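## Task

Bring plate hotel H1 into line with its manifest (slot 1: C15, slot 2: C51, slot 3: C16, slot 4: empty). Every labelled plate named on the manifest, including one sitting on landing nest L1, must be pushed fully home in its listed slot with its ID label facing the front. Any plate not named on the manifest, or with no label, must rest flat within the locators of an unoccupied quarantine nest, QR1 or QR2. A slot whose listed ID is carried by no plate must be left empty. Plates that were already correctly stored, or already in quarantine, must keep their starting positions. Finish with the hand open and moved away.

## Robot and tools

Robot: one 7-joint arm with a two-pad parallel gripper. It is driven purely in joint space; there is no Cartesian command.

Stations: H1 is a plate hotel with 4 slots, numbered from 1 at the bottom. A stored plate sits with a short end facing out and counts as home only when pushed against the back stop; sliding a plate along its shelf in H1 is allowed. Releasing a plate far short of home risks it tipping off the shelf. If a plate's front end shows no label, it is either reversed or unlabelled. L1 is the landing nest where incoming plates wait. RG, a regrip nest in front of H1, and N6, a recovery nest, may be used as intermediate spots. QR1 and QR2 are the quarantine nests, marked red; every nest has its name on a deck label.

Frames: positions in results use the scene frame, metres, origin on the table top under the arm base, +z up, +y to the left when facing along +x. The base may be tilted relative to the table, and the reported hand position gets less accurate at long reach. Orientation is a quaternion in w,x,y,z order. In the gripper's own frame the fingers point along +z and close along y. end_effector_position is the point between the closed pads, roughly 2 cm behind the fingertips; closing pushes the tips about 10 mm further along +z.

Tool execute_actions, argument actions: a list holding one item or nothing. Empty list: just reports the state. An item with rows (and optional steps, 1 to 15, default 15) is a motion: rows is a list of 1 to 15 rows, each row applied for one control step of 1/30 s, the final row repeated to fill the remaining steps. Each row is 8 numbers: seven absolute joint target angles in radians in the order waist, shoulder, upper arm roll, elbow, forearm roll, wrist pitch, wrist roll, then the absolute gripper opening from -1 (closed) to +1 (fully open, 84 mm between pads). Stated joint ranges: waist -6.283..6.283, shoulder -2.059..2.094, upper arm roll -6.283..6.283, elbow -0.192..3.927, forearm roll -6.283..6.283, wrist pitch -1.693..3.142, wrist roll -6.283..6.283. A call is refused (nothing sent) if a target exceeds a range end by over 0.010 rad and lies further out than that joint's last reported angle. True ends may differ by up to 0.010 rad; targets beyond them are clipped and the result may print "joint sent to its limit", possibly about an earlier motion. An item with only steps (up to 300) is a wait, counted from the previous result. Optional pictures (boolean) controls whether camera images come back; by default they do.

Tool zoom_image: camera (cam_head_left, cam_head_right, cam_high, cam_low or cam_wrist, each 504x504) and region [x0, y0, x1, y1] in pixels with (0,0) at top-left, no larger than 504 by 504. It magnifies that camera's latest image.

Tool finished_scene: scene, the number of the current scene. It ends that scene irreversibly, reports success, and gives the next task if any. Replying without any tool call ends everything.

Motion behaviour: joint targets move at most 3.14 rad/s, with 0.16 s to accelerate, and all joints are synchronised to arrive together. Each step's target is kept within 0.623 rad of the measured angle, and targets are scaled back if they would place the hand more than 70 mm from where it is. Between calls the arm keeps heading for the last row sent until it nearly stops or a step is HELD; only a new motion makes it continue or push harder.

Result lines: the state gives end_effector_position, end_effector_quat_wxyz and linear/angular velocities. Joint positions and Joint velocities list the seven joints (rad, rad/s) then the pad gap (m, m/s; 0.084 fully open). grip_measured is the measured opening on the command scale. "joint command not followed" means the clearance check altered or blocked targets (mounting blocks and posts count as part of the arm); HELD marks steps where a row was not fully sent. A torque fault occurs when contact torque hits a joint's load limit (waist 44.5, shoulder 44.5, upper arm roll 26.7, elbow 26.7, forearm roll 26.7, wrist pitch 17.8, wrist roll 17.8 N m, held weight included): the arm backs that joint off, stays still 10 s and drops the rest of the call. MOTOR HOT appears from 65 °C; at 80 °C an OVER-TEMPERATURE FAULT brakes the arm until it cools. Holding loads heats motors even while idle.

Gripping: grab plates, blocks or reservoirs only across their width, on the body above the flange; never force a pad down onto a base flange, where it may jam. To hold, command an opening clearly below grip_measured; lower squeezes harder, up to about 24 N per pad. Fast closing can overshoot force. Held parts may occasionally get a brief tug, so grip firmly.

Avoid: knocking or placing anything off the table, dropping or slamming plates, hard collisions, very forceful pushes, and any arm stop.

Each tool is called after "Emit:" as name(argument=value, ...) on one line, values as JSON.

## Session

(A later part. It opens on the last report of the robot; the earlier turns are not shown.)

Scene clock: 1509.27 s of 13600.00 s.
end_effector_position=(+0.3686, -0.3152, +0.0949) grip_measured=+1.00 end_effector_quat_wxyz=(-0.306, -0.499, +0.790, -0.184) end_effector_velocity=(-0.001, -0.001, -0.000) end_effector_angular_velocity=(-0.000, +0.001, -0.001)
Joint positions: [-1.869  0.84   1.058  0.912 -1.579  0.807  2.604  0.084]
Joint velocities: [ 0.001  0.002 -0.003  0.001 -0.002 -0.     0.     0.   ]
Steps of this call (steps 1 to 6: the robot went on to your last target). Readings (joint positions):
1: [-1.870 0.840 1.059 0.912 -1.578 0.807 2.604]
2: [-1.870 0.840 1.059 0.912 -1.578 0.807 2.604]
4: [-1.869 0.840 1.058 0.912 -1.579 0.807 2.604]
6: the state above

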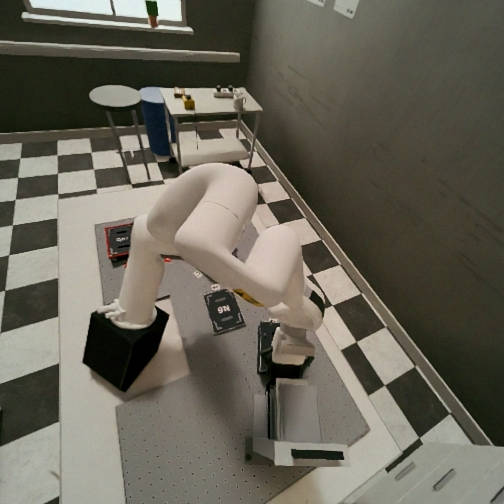

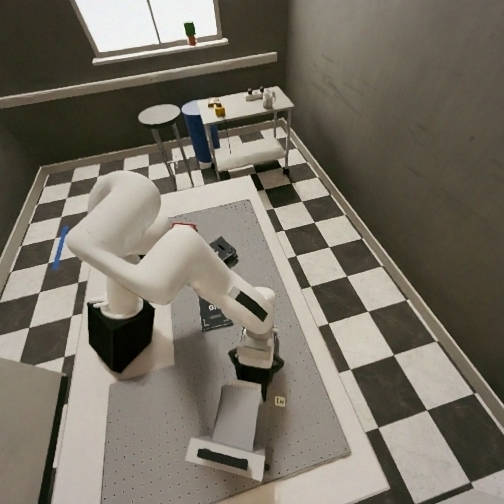

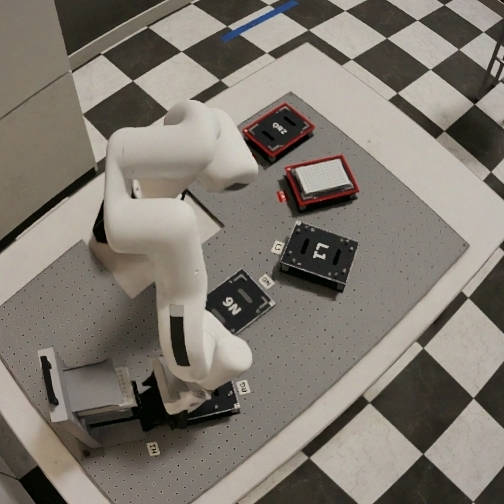

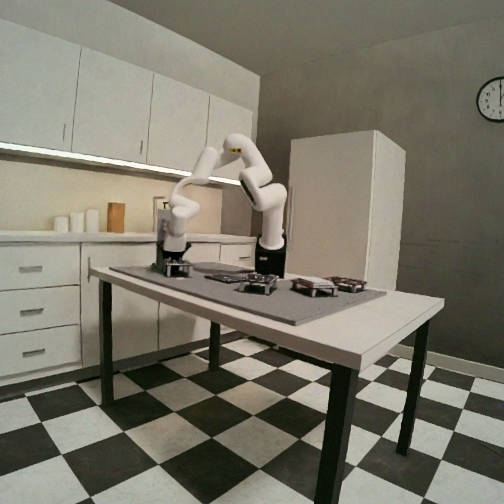

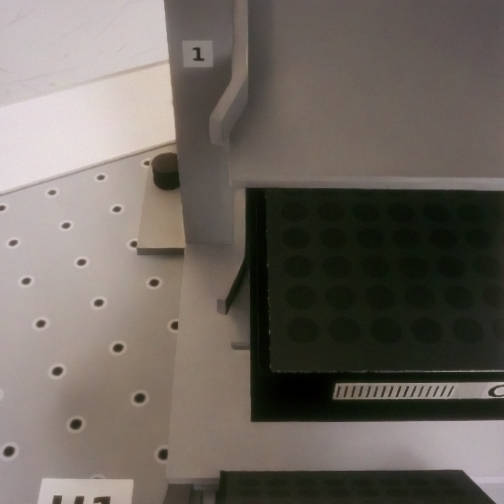

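Emit:
execute_actions(actions=[{"rows":[[-1.8683,0.8405,1.0574,0.9123,-1.5791,0.8068,2.6046,1],[-1.8676,0.8403,1.0571,0.9123,-1.5790,0.8067,2.6051,1],[-1.8676,0.8403,1.0571,0.9123,-1.5790,0.8067,2.6051,0.97],[-1.8676,0.8403,1.0571,0.9123,-1.5790,0.8067,2.6051,0.95],[-1.8676,0.8403,1.0571,0.9123,-1.5790,0.8067,2.6051,0.93],[-1.8676,0.8403,1.0571,0.9123,-1.5790,0.8067,2.6051,0.9],[-1.8676,0.8403,1.0571,0.9123,-1.5790,0.8067,2.6051,0.85],[-1.8676,0.8403,1.0571,0.9123,-1.5790,0.8067,2.6051,0.7],[-1.8676,0.8403,1.0571,0.9123,-1.5790,0.8067,2.6051,0.4],[-1.8676,0.8403,1.0571,0.9123,-1.5790,0.8067,2.6051,0],[-1.8676,0.8403,1.0571,0.9123,-1.5790,0.8067,2.6051,-0.5],[-1.8676,0.8403,1.0571,0.9123,-1.5790,0.8067,2.6051,-1]],"steps":15}])

Emit:
zoom_image(camera="cam_wrist", region=[130, 444, 270, 504])

Emit:
zoom_image(camera="cam_wrist", region=[364, 444, 504, 504])

Scene clock: 1566.03 s of 13600.00 s.
end_effector_position=(+0.3686, -0.3150, +0.0946) grip_measured=+0.94 end_effector_quat_wxyz=(-0.306, -0.499, +0.790, -0.184) end_effector_velocity=(-0.000, +0.000, -0.000) end_effector_angular_velocity=(+0.000, +0.000, -0.001)
Joint positions: [-1.868  0.84   1.057  0.912 -1.579  0.807  2.605  0.082]
Joint velocities: [ 0.     0.    -0.     0.     0.001  0.     0.     0.   ]
Steps of this call (steps 1 to 15: the robot went on to your last target; steps 16 to 90: nothing new was sent; then 53.27 s passed at rest; steps 91 to 105: all 15 steps of this action). Readings (joint positions):
91: [-1.869 0.841 1.058 0.912 -1.579 0.807 2.604]
92: [-1.869 0.841 1.058 0.912 -1.579 0.807 2.604]
94: [-1.868 0.840 1.057 0.912 -1.579 0.807 2.605]
98: [-1.868 0.840 1.057 0.912 -1.579 0.807 2.605]
105: the state above

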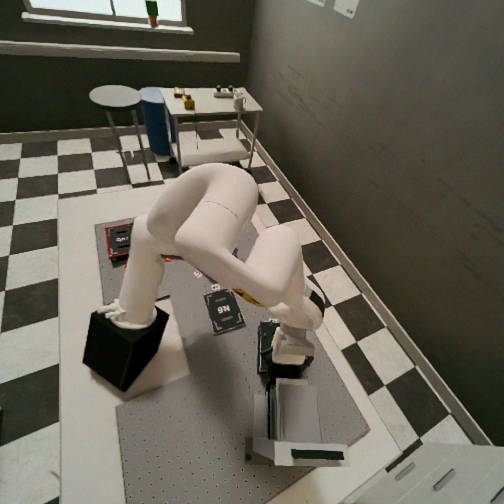

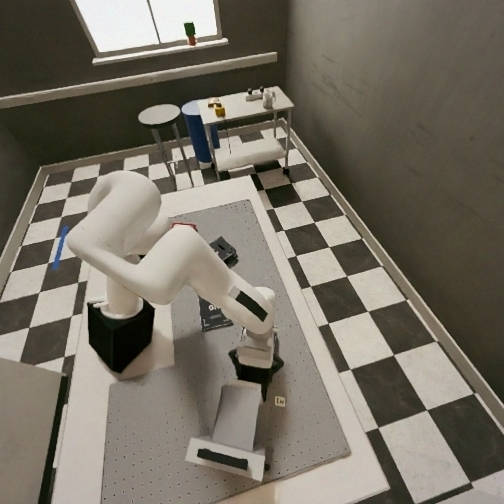

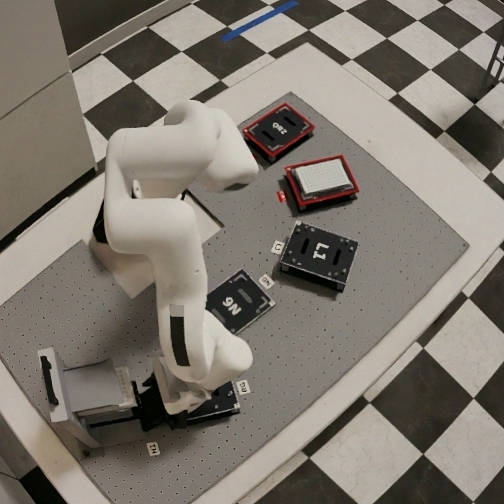

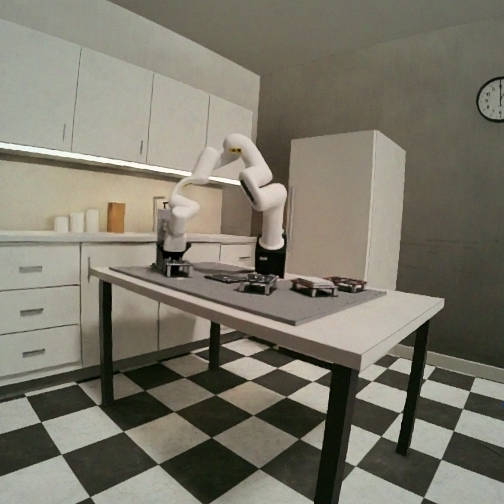

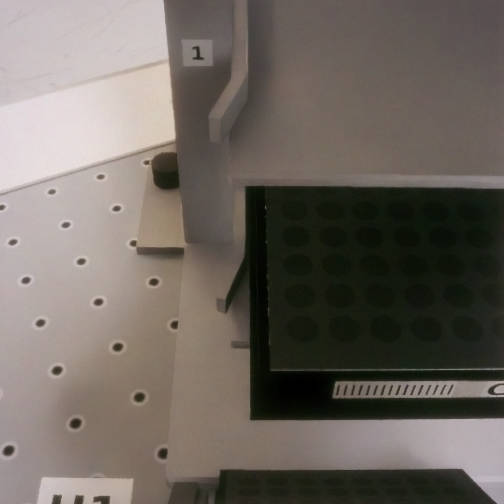

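Region (130, 444, 270, 504) of cam_wrist's 504x504 image, scaled by 3.600, with more detail than that image has; it fills the top 216 rows of this view, and the rest is white.

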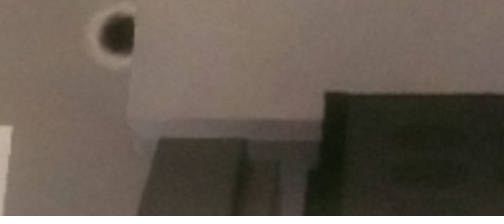

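Region (364, 444, 504, 504) of cam_wrist's 504x504 image, scaled by 3.600, with more detail than that image has; it fills the top 216 rows of this view, and the rest is white.

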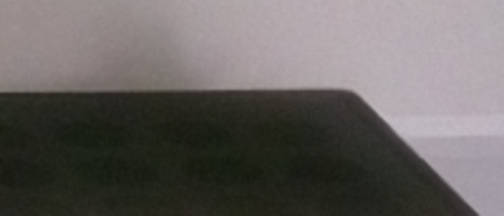

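Emit:
execute_actions(actions=[{"rows":[[-1.8709,0.8374,1.0610,0.9101,-1.5756,0.8073,2.6033,-1],[-1.8775,0.8316,1.0690,0.9056,-1.5689,0.8084,2.5996,-1],[-1.8875,0.8232,1.0811,0.8991,-1.5586,0.8101,2.5940,-1],[-1.9013,0.8120,1.0976,0.8906,-1.5447,0.8125,2.5863,-1],[-1.9173,0.7996,1.1169,0.8813,-1.5289,0.8154,2.5775,-1],[-1.9337,0.7875,1.1367,0.8723,-1.5128,0.8183,2.5685,-1],[-1.9506,0.7756,1.1571,0.8635,-1.4965,0.8214,2.5592,-1],[-1.9680,0.7640,1.1782,0.8551,-1.4799,0.8246,2.5497,-1],[-1.9859,0.7527,1.1999,0.8469,-1.4631,0.8279,2.5399,-1],[-2.0043,0.7415,1.2222,0.8390,-1.4461,0.8314,2.5300,-1],[-2.0200,0.7307,1.2420,0.8320,-1.4300,0.8360,2.5220,-1],[-2.0190,0.7206,1.2511,0.8296,-1.4235,0.8428,2.5264,-1],[-2.0115,0.7042,1.2604,0.8268,-1.4150,0.8559,2.5375,-1],[-1.9992,0.6786,1.2743,0.8227,-1.4019,0.8768,2.5548,-1],[-1.9842,0.6516,1.2876,0.8188,-1.3882,0.9002,2.5737,-1]],"steps":15}], pictures=false)

Emit:
execute_actions(actions=[{"rows":[[-1.9664,0.6234,1.2998,0.8150,-1.3741,0.9259,2.5939,-1],[-1.9474,0.5972,1.3094,0.8121,-1.3611,0.9515,2.6134,-1],[-1.9272,0.5731,1.3163,0.8098,-1.3494,0.9768,2.6321,-1],[-1.9036,0.5487,1.3209,0.8083,-1.3378,1.0045,2.6518,-1],[-1.8785,0.5268,1.3222,0.8076,-1.3277,1.0319,2.6706,-1],[-1.8518,0.5075,1.3201,0.8080,-1.3191,1.0590,2.6884,-1],[-1.8212,0.4889,1.3144,0.8093,-1.3113,1.0884,2.7068,-1],[-1.7836,0.4772,1.2946,0.8138,-1.3093,1.1157,2.7206,-1],[-1.7423,0.4666,1.2719,0.8192,-1.3078,1.1456,2.7355,-1],[-1.7008,0.4580,1.2480,0.8253,-1.3069,1.1756,2.7502,-1],[-1.6588,0.4516,1.2228,0.8320,-1.3068,1.2059,2.7646,-1],[-1.6165,0.4473,1.1963,0.8393,-1.3075,1.2364,2.7789,-1],[-1.5770,0.4452,1.1708,0.8467,-1.3086,1.2648,2.7919,-1],[-1.5373,0.4448,1.1442,0.8546,-1.3104,1.2934,2.8047,-1],[-1.4972,0.4463,1.1165,0.8630,-1.3128,1.3221,2.8174,-1]],"steps":15}], pictures=false)

Emit:
execute_actions(actions=[{"rows":[[-1.4534,0.4499,1.0853,0.8728,-1.3161,1.3535,2.8309,-1],[-1.4092,0.4556,1.0528,0.8831,-1.3200,1.3850,2.8443,-1],[-1.3647,0.4634,1.0191,0.8942,-1.3247,1.4168,2.8574,-1],[-1.3197,0.4733,0.9841,0.9058,-1.3301,1.4489,2.8704,-1],[-1.2779,0.4844,0.9506,0.9172,-1.3357,1.4787,2.8821,-1],[-1.2392,0.4961,0.9191,0.9280,-1.3414,1.5061,2.8928,-1],[-1.2039,0.5080,0.8896,0.9383,-1.3469,1.5312,2.9024,-1],[-1.1754,0.5184,0.8654,0.9468,-1.3517,1.5514,2.9099,-1],[-1.1576,0.5253,0.8501,0.9522,-1.3548,1.5640,2.9146,-1],[-1.1504,0.5282,0.8439,0.9544,-1.3561,1.5691,2.9165,-1]],"steps":15}])

Emit:
zoom_image(camera="cam_wrist", region=[130, 444, 270, 504])

Scene clock: 1597.97 s of 13600.00 s.
end_effector_position=(+0.3828, -0.2889, +0.1398) grip_measured=+0.94 end_effector_quat_wxyz=(-0.313, -0.495, +0.788, -0.189) end_effector_velocity=(+0.041, +0.085, +0.104) end_effector_angular_velocity=(-0.323, +0.167, -0.043)
Joint positions: [-2.002  0.724  1.234  0.837 -1.435  0.845  2.54   0.082]
Joint velocities: [-0.055 -0.453  0.4   -0.137  0.359  0.315  0.119 -0.   ]
Steps of this call (steps 1 to 15: the robot went on to your last target; steps 16 to 90: nothing new was sent; then 28.43 s passed at rest; steps 91 to 105: all 15 steps of this action). Readings (joint positions):
91: [-1.868 0.840 1.057 0.912 -1.579 0.807 2.605]
92: [-1.868 0.840 1.058 0.912 -1.578 0.807 2.605]
94: [-1.874 0.835 1.064 0.908 -1.572 0.808 2.601]
98: [-1.912 0.805 1.110 0.885 -1.535 0.814 2.580]
105: the state above

Scene clock: 1598.47 s of 13600.00 s.
end_effector_position=(+0.3971, -0.2356, +0.1751) grip_measured=+0.94 end_effector_quat_wxyz=(-0.474, -0.447, +0.703, -0.285) end_effector_velocity=(-0.009, +0.015, +0.057) end_effector_angular_velocity=(-0.868, +0.398, +0.003)
Joint positions: [-1.666  0.461  1.222  0.832 -1.31   1.198  2.759  0.082]
Joint velocities: [ 1.154 -0.173 -0.691  0.189  0.016  0.854  0.414  0.   ]
Steps of this call (steps 1 to 15: all 15 steps of this action). Readings (joint positions):
1: [-2.001 0.708 1.247 0.832 -1.423 0.858 2.546]
2: [-1.995 0.689 1.260 0.828 -1.411 0.873 2.556]
4: [-1.973 0.644 1.285 0.820 -1.387 0.911 2.583]
8: [-1.894 0.552 1.314 0.811 -1.341 1.007 2.652]
15: the state above

Scene clock: 1598.97 s of 13600.00 s.
end_effector_position=(+0.3910, -0.2442, +0.1901) grip_measured=+0.94 end_effector_quat_wxyz=(+0.599, +0.382, -0.599, +0.369) end_effector_velocity=(+0.000, -0.011, +0.013) end_effector_angular_velocity=(-0.154, +0.052, +0.008)
Joint positions: [-1.164  0.525  0.855  0.95  -1.354  1.559  2.913  0.082]
Joint velocities: [ 0.167  0.046 -0.147  0.059 -0.027  0.135  0.051  0.   ]
Steps of this call (steps 1 to 15: all 15 steps of this action). Readings (joint positions):
1: [-1.627 0.456 1.198 0.839 -1.310 1.227 2.773]
2: [-1.588 0.453 1.173 0.846 -1.311 1.256 2.786]
4: [-1.507 0.452 1.119 0.863 -1.315 1.315 2.813]
8: [-1.338 0.476 0.995 0.903 -1.330 1.435 2.864]
15: the state above

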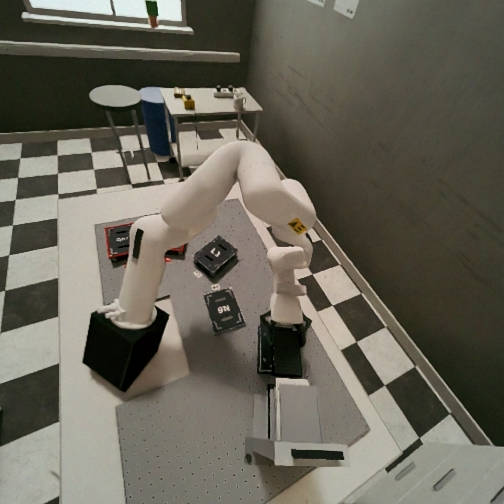

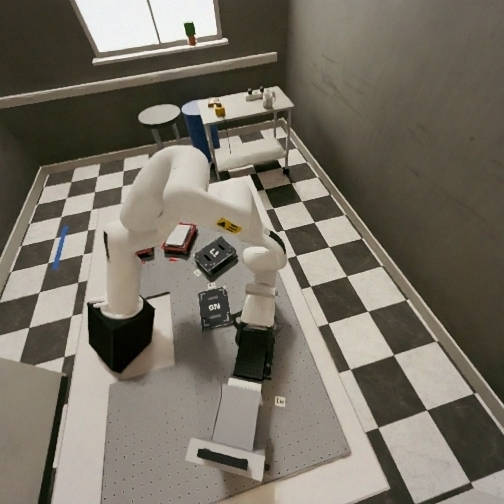

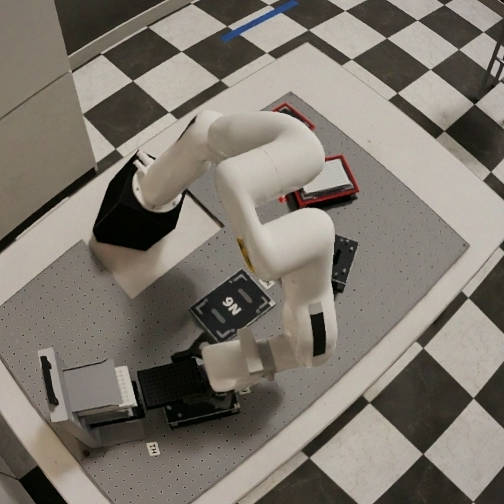

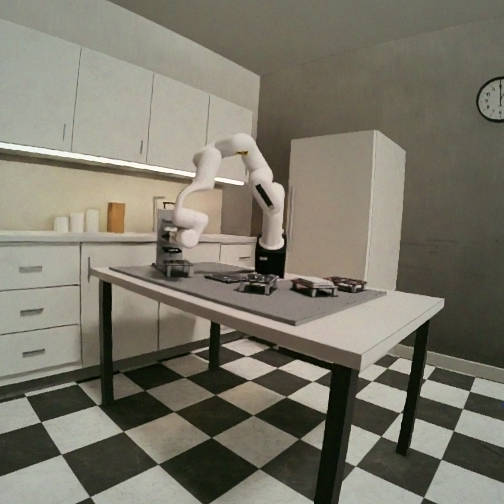

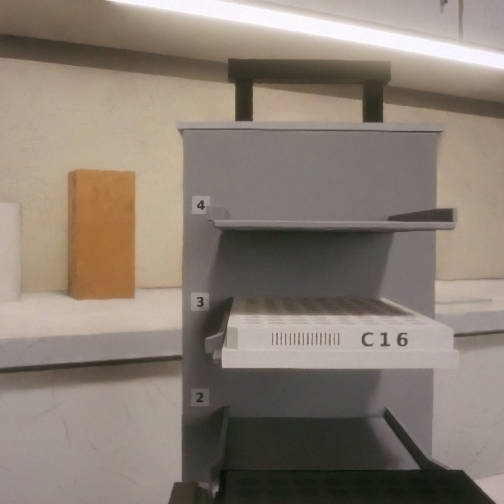

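Region (130, 444, 270, 504) of cam_wrist's 504x504 image, scaled by 3.600, with more detail than that image has; it fills the top 216 rows of this view, and the rest is white.

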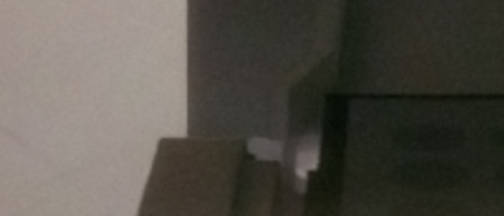

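Emit:
execute_actions(actions=[{"rows":[[-1.1593,0.5330,0.8469,0.9527,-1.3642,1.5691,2.9178,-1],[-1.1746,0.5415,0.8518,0.9498,-1.3785,1.5691,2.9201,-1],[-1.1940,0.5524,0.8579,0.9465,-1.3968,1.5691,2.9227,-1],[-1.2172,0.5659,0.8646,0.9428,-1.4192,1.5691,2.9256,-1],[-1.2459,0.5831,0.8724,0.9388,-1.4477,1.5691,2.9288,-1],[-1.2698,0.5980,0.8782,0.9360,-1.4721,1.5691,2.9310,-1],[-1.2930,0.6130,0.8833,0.9338,-1.4965,1.5691,2.9328,-1],[-1.3156,0.6281,0.8876,0.9321,-1.5210,1.5691,2.9341,-1],[-1.3374,0.6433,0.8912,0.9311,-1.5454,1.5691,2.9349,-1],[-1.3587,0.6586,0.8940,0.9306,-1.5698,1.5691,2.9353,-1]],"steps":15}])

Emit:
zoom_image(camera="cam_wrist", region=[130, 444, 270, 504])

Emit:
zoom_image(camera="cam_wrist", region=[364, 444, 504, 504])

Scene clock: 1606.90 s of 13600.00 s.
end_effector_position=(+0.3596, -0.3091, +0.1923) grip_measured=+0.93 end_effector_quat_wxyz=(+0.603, +0.377, -0.596, +0.372) end_effector_velocity=(-0.012, -0.034, -0.008) end_effector_angular_velocity=(+0.030, +0.002, +0.041)
Joint positions: [-1.349  0.651  0.888  0.933 -1.557  1.569  2.935  0.081]
Joint velocities: [-0.143  0.103  0.067 -0.018 -0.171  0.008  0.002  0.   ]
Steps of this call (steps 1 to 30: the robot went on to your last target; steps 31 to 100: nothing new was sent; then 4.10 s passed at rest; steps 101 to 115: all 15 steps of this action). Readings (joint positions):
101: [-1.151 0.528 0.844 0.954 -1.356 1.569 2.917]
102: [-1.152 0.529 0.845 0.954 -1.358 1.569 2.917]
104: [-1.164 0.536 0.851 0.951 -1.370 1.569 2.919]
108: [-1.230 0.571 0.868 0.944 -1.433 1.573 2.927]
115: the state above

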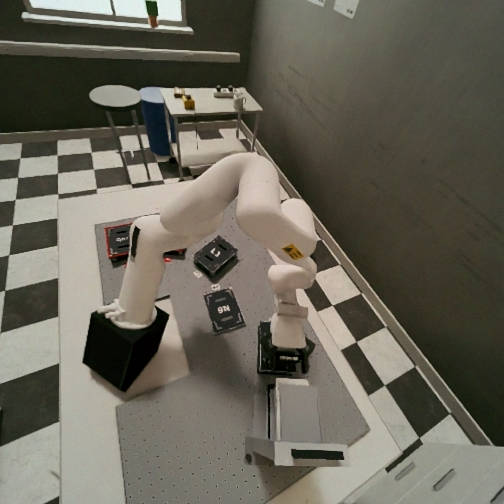

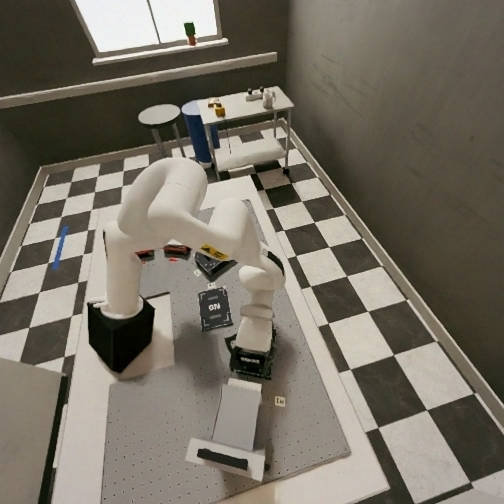

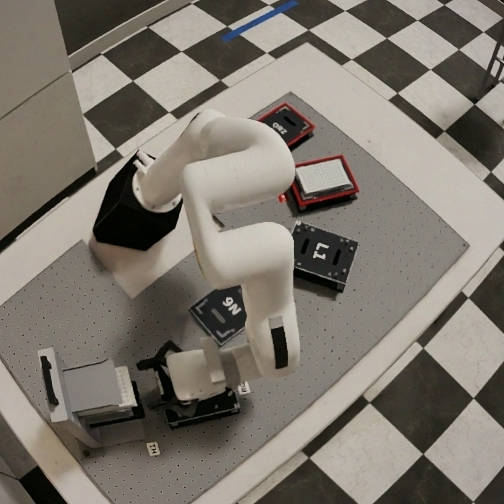

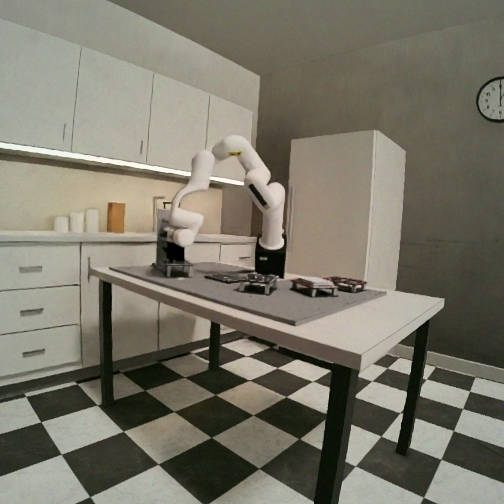

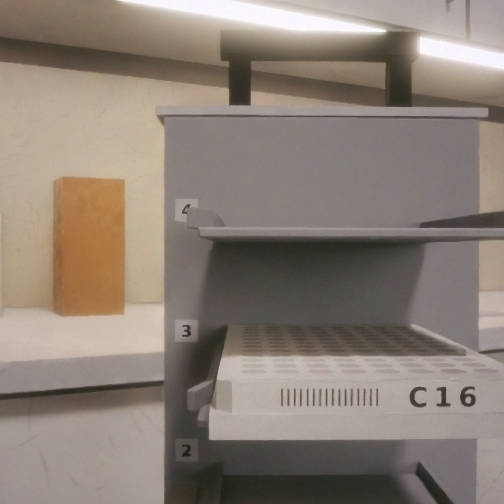

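Region (130, 444, 270, 504) of cam_wrist's 504x504 image, scaled by 3.600, with more detail than that image has; it fills the top 216 rows of this view, and the rest is white.

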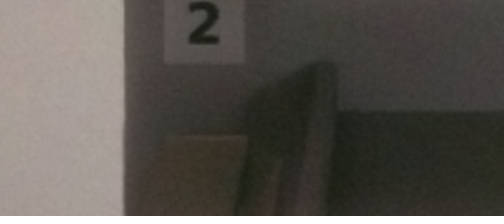

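Region (364, 444, 504, 504) of cam_wrist's 504x504 image, scaled by 3.600, with more detail than that image has; it fills the top 216 rows of this view, and the rest is white.

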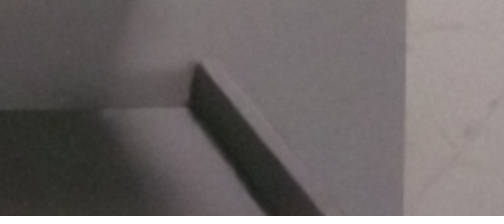

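Emit:
zoom_image(camera="cam_high", region=[60, 310, 260, 460])

Emit:
zoom_image(camera="cam_head_right", region=[200, 300, 320, 420])

Emit:
zoom_image(camera="cam_low", region=[130, 200, 220, 290])

Region (60, 310, 260, 460) of cam_high's 504x504 image, scaled by 2.520, with more detail than that image has; it fills the top 378 rows of this view, and the rest is white.

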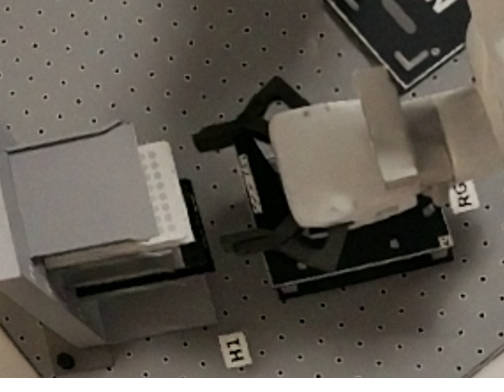

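Region (200, 300, 320, 420) of cam_head_right's 504x504 image, scaled by 4.200, with more detail than that image has.

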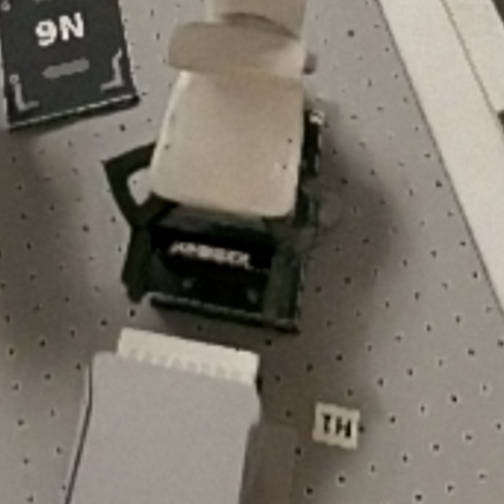

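Region (130, 200, 220, 290) of cam_low's 504x504 image, scaled by 5.600, with more detail than that image has.

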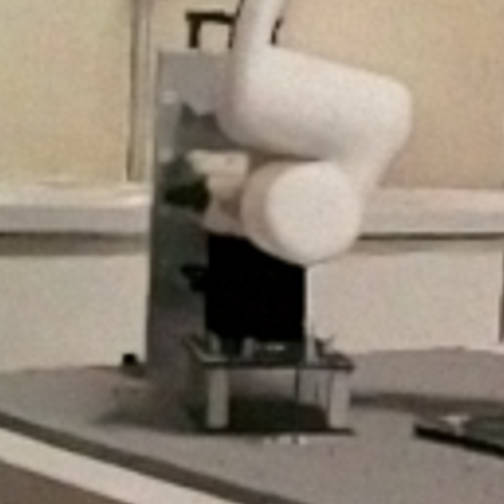

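Emit:
execute_actions(actions=[])

Emit:
zoom_image(camera="cam_low", region=[150, 225, 200, 280])

Emit:
zoom_image(camera="cam_head_left", region=[240, 310, 340, 400])

Emit:
zoom_image(camera="cam_high", region=[125, 335, 245, 435])

Scene clock: 1628.57 s of 13600.00 s.
end_effector_position=(+0.3591, -0.3106, +0.1912) grip_measured=+0.93 end_effector_quat_wxyz=(+0.602, +0.380, -0.596, +0.372) end_effector_velocity=(+0.001, +0.000, -0.000) end_effector_angular_velocity=(+0.001, -0.001, +0.001)
Joint positions: [-1.359  0.659  0.894  0.931 -1.57   1.57   2.935  0.081]
Joint velocities: [ 0.     0.     0.001  0.    -0.    -0.001  0.    -0.   ]
Steps of this call (steps 1 to 30: the robot went on to your last target; steps 31 to 90: nothing new was sent; then 18.67 s passed at rest). Readings (joint positions):
1: [-1.353 0.654 0.890 0.933 -1.562 1.569 2.935]
2: [-1.355 0.655 0.891 0.932 -1.564 1.570 2.935]
4: [-1.357 0.656 0.893 0.931 -1.567 1.570 2.935]
8: [-1.358 0.657 0.893 0.931 -1.569 1.570 2.935]
90: the state above
The arm was judged still, so your last target was given up. Only a new action makes it travel on or press farther. Fingers that are still opening or closing keep moving.

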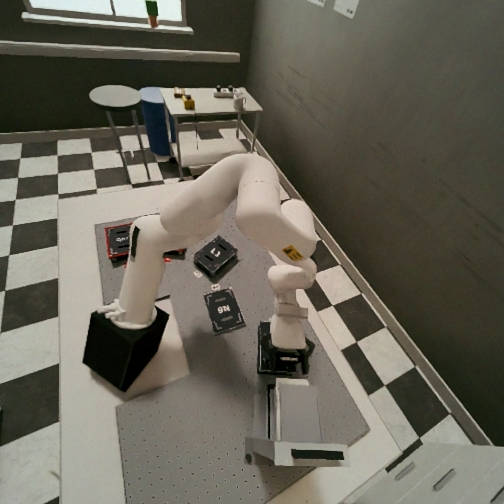

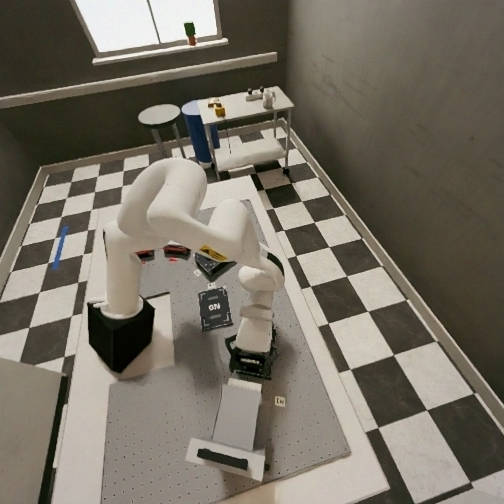

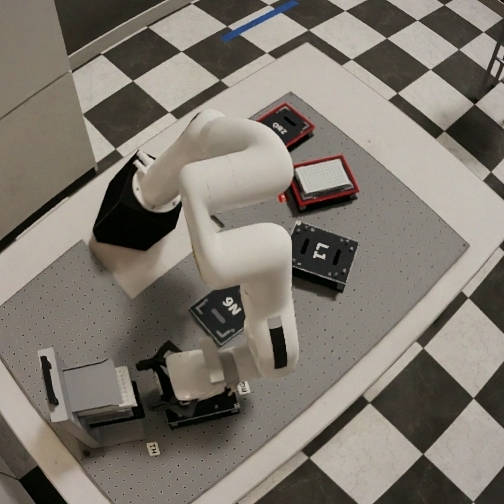

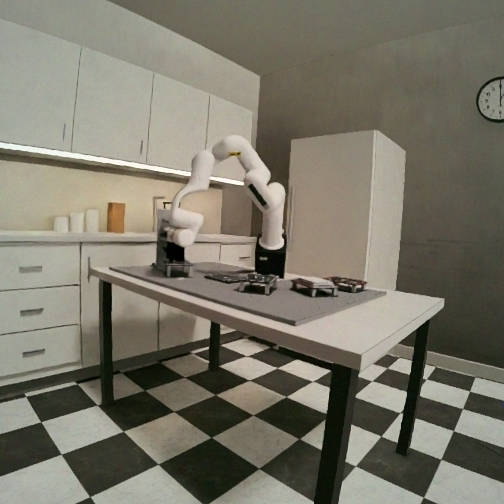

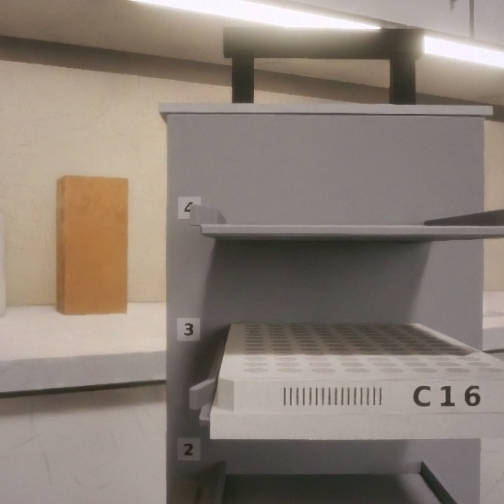

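Region (150, 225, 200, 280) of cam_low's 504x504 image, scaled by 9.164, with more detail than that image has; it fills the left 458 columns of this view, and the rest is white.

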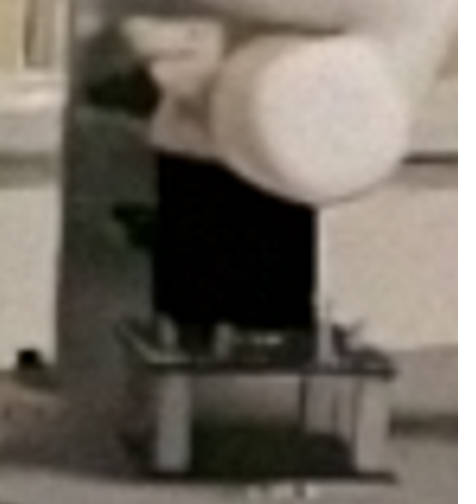

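Region (240, 310, 340, 400) of cam_head_left's 504x504 image, scaled by 5.040, with more detail than that image has; it fills the top 454 rows of this view, and the rest is white.

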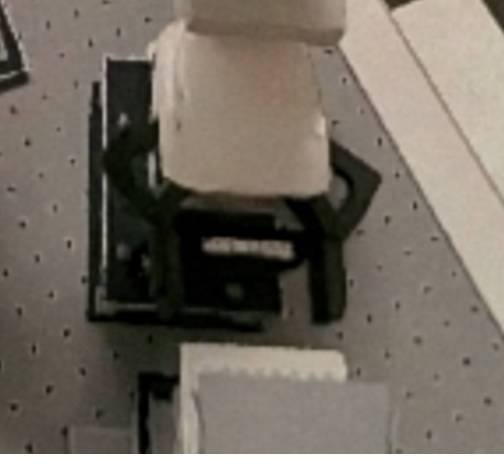

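Region (125, 335, 245, 435) of cam_high's 504x504 image, scaled by 4.200, with more detail than that image has.

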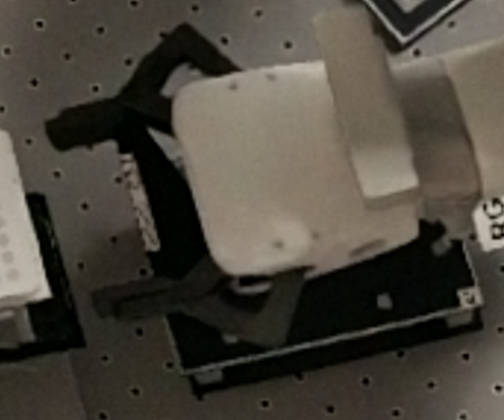

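Emit:
execute_actions(actions=[{"rows":[[-1.3552,0.6561,0.8935,0.9307,-1.5657,1.5691,2.9352,-1],[-1.3516,0.6535,0.8931,0.9308,-1.5617,1.5691,2.9352,-1],[-1.3481,0.6510,0.8926,0.9308,-1.5576,1.5691,2.9351,-1],[-1.3445,0.6484,0.8921,0.9309,-1.5535,1.5691,2.9350,-1],[-1.3410,0.6459,0.8917,0.9310,-1.5495,1.5691,2.9350,-1],[-1.3374,0.6433,0.8912,0.9311,-1.5454,1.5691,2.9349,-1],[-1.3338,0.6408,0.8906,0.9313,-1.5413,1.5691,2.9348,-1],[-1.3301,0.6382,0.8900,0.9314,-1.5373,1.5691,2.9346,-1],[-1.3265,0.6357,0.8894,0.9316,-1.5332,1.5691,2.9345,-1],[-1.3229,0.6332,0.8888,0.9318,-1.5291,1.5691,2.9344,-1],[-1.3192,0.6306,0.8882,0.9319,-1.5251,1.5691,2.9342,-1],[-1.3156,0.6281,0.8876,0.9321,-1.5210,1.5691,2.9341,-1]],"steps":15}])

Emit:
zoom_image(camera="cam_head_left", region=[240, 310, 340, 400])

Emit:
zoom_image(camera="cam_high", region=[125, 335, 245, 435])

Scene clock: 1639.63 s of 13600.00 s.
end_effector_position=(+0.3661, -0.2962, +0.1901) grip_measured=+0.93 end_effector_quat_wxyz=(+0.602, +0.381, -0.596, +0.372) end_effector_velocity=(+0.010, +0.020, -0.001) end_effector_angular_velocity=(+0.004, -0.000, +0.005)
Joint positions: [-1.319  0.631  0.89   0.931 -1.526  1.569  2.934  0.081]
Joint velocities: [ 0.054 -0.037 -0.004  0.002  0.059 -0.002 -0.002  0.   ]
Steps of this call (steps 1 to 90: nothing new was sent; then 7.57 s passed at rest; steps 91 to 105: all 15 steps of this action). Readings (joint positions):
91: [-1.359 0.659 0.894 0.931 -1.570 1.570 2.935]
92: [-1.358 0.658 0.894 0.931 -1.569 1.570 2.935]
94: [-1.354 0.656 0.893 0.931 -1.565 1.570 2.935]
98: [-1.342 0.647 0.892 0.931 -1.551 1.570 2.935]
105: the state above

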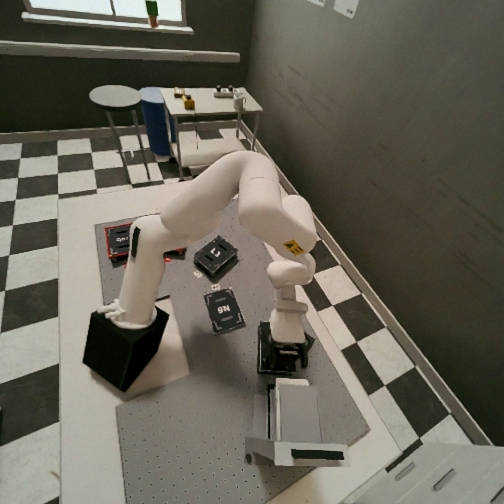

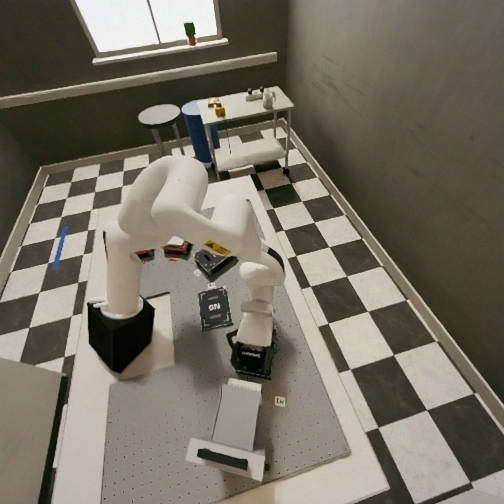

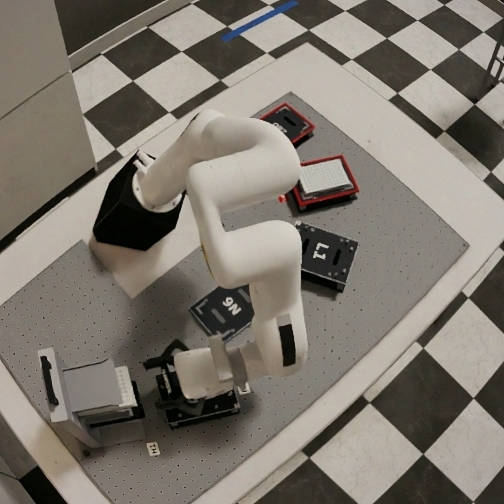

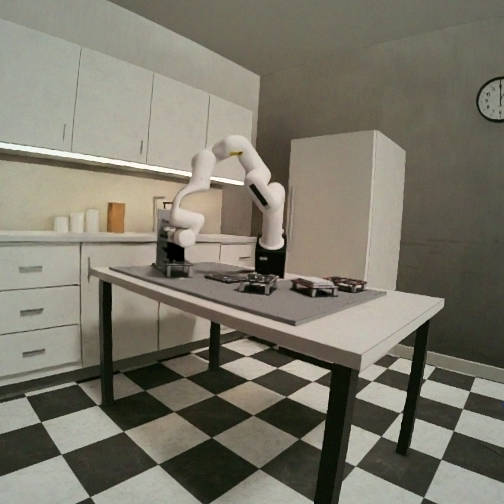

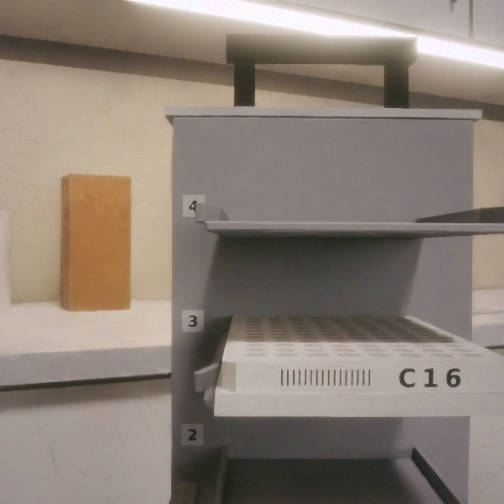

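Region (240, 310, 340, 400) of cam_head_left's 504x504 image, scaled by 5.040, with more detail than that image has; it fills the top 454 rows of this view, and the rest is white.

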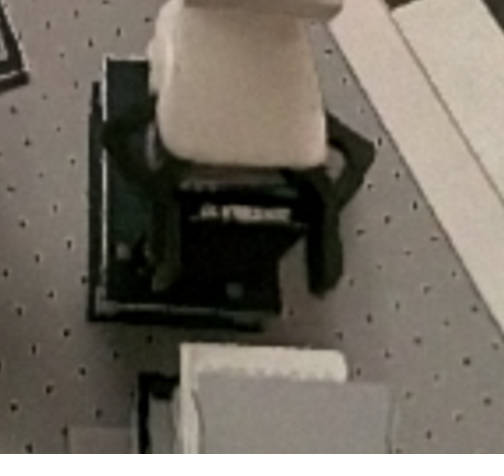

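Region (125, 335, 245, 435) of cam_high's 504x504 image, scaled by 4.200, with more detail than that image has.

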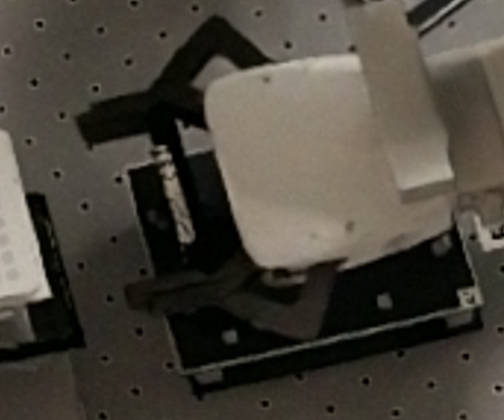

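Emit:
execute_actions(actions=[{"rows":[[-1.3100,0.6243,0.8865,0.9325,-1.5149,1.5691,2.9338,-1],[-1.3015,0.6187,0.8849,0.9331,-1.5057,1.5691,2.9333,-1],[-1.2930,0.6130,0.8833,0.9338,-1.4965,1.5691,2.9328,-1],[-1.2853,0.6080,0.8816,0.9345,-1.4884,1.5691,2.9322,-1],[-1.2775,0.6030,0.8799,0.9353,-1.4802,1.5691,2.9316,-1],[-1.2698,0.5980,0.8782,0.9360,-1.4721,1.5691,2.9310,-1],[-1.2606,0.5936,0.8753,0.9374,-1.4640,1.5691,2.9307,-1],[-1.2515,0.5893,0.8723,0.9388,-1.4559,1.5691,2.9304,-1],[-1.2423,0.5849,0.8694,0.9402,-1.4478,1.5691,2.9301,-1],[-1.2330,0.5817,0.8656,0.9421,-1.4407,1.5691,2.9300,-1],[-1.2237,0.5785,0.8619,0.9440,-1.4337,1.5691,2.9300,-1],[-1.2143,0.5753,0.8581,0.9458,-1.4266,1.5691,2.9299,-1],[-1.2050,0.5721,0.8543,0.9477,-1.4195,1.5691,2.9299,-1]],"steps":15}], pictures=false)

Emit:
execute_actions(actions=[{"steps":8}])

Emit:
zoom_image(camera="cam_head_left", region=[240, 300, 340, 390])

Emit:
zoom_image(camera="cam_high", region=[125, 335, 245, 435])

Scene clock: 1691.70 s of 13600.00 s.
end_effector_position=(+0.3796, -0.2682, +0.1885) grip_measured=+0.93 end_effector_quat_wxyz=(+0.602, +0.381, -0.595, +0.372) end_effector_velocity=(+0.029, +0.052, -0.010) end_effector_angular_velocity=(+0.003, -0.002, +0.013)
Joint positions: [-1.221  0.579  0.862  0.944 -1.432  1.569  2.93   0.081]
Joint velocities: [ 0.204 -0.077 -0.068  0.039  0.154  0.001 -0.003 -0.   ]
Steps of this call (steps 1 to 15: the robot went on to your last target; steps 16 to 90: nothing new was sent; then 48.57 s passed at rest; steps 91 to 105: all 15 steps of this action). Readings (joint positions):
91: [-1.315 0.628 0.888 0.932 -1.521 1.569 2.934]
92: [-1.314 0.627 0.887 0.932 -1.519 1.569 2.934]
94: [-1.307 0.623 0.885 0.933 -1.511 1.569 2.934]
98: [-1.281 0.606 0.881 0.935 -1.484 1.569 2.932]
105: the state above

Scene clock: 1691.97 s of 13600.00 s.
end_effector_position=(+0.3811, -0.2649, +0.1883) grip_measured=+0.93 end_effector_quat_wxyz=(+0.603, +0.380, -0.595, +0.372) end_effector_velocity=(+0.001, +0.001, +0.000) end_effector_angular_velocity=(-0.002, -0.000, -0.001)
Joint positions: [-1.206  0.573  0.854  0.948 -1.42   1.569  2.93   0.081]
Joint velocities: [ 0.005 -0.003 -0.002  0.001  0.005  0.001 -0.     0.   ]
Steps of this call (steps 1 to 8: the robot went on to your last target). Readings (joint positions):
1: [-1.215 0.576 0.860 0.945 -1.428 1.569 2.930]
2: [-1.211 0.575 0.858 0.946 -1.425 1.569 2.930]
4: [-1.207 0.573 0.856 0.947 -1.422 1.569 2.930]
8: the state above

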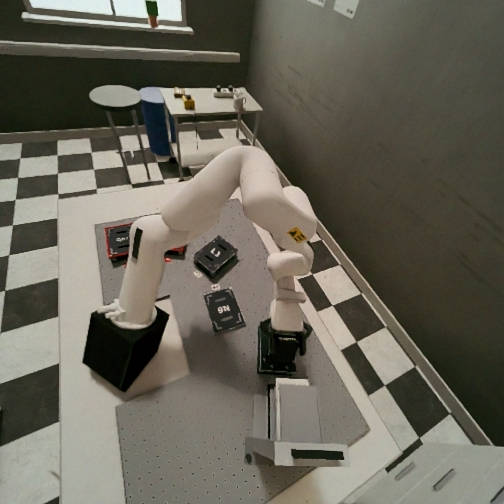

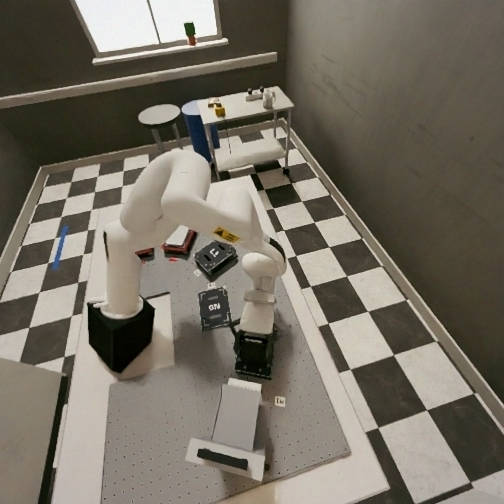

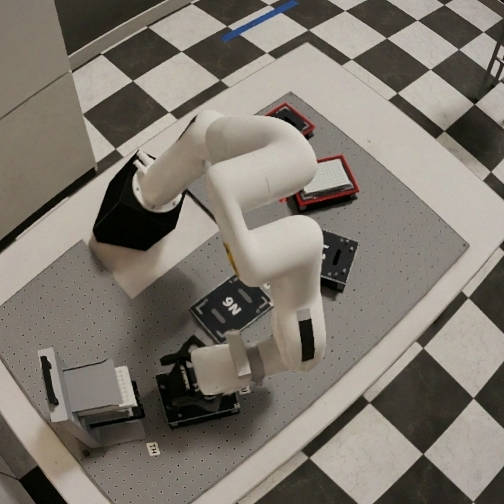

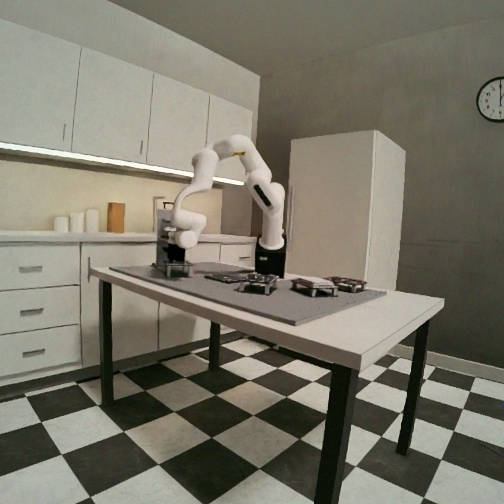

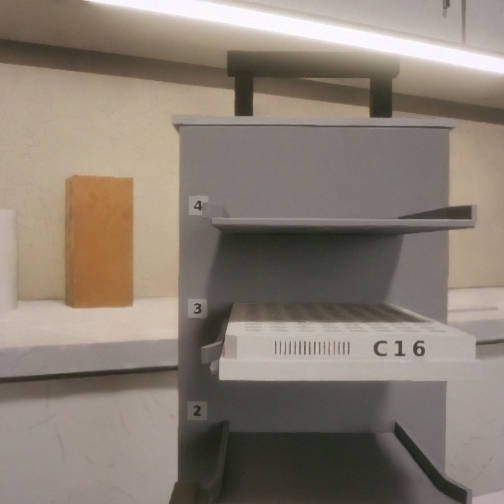

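Region (240, 300, 340, 390) of cam_head_left's 504x504 image, scaled by 5.040, with more detail than that image has; it fills the top 454 rows of this view, and the rest is white.

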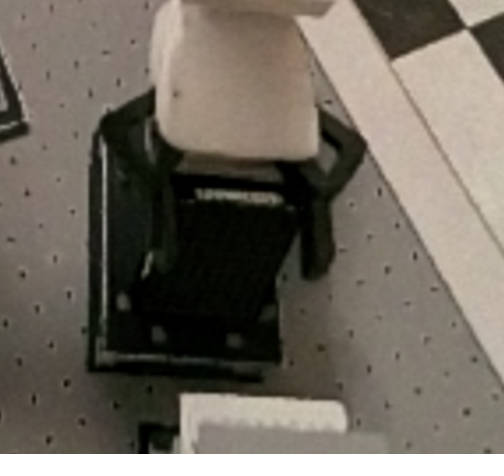

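Region (125, 335, 245, 435) of cam_high's 504x504 image, scaled by 4.200, with more detail than that image has.

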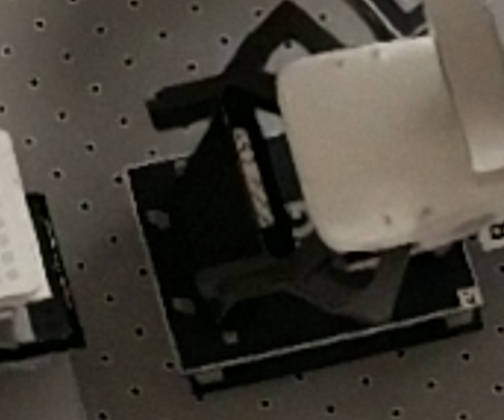

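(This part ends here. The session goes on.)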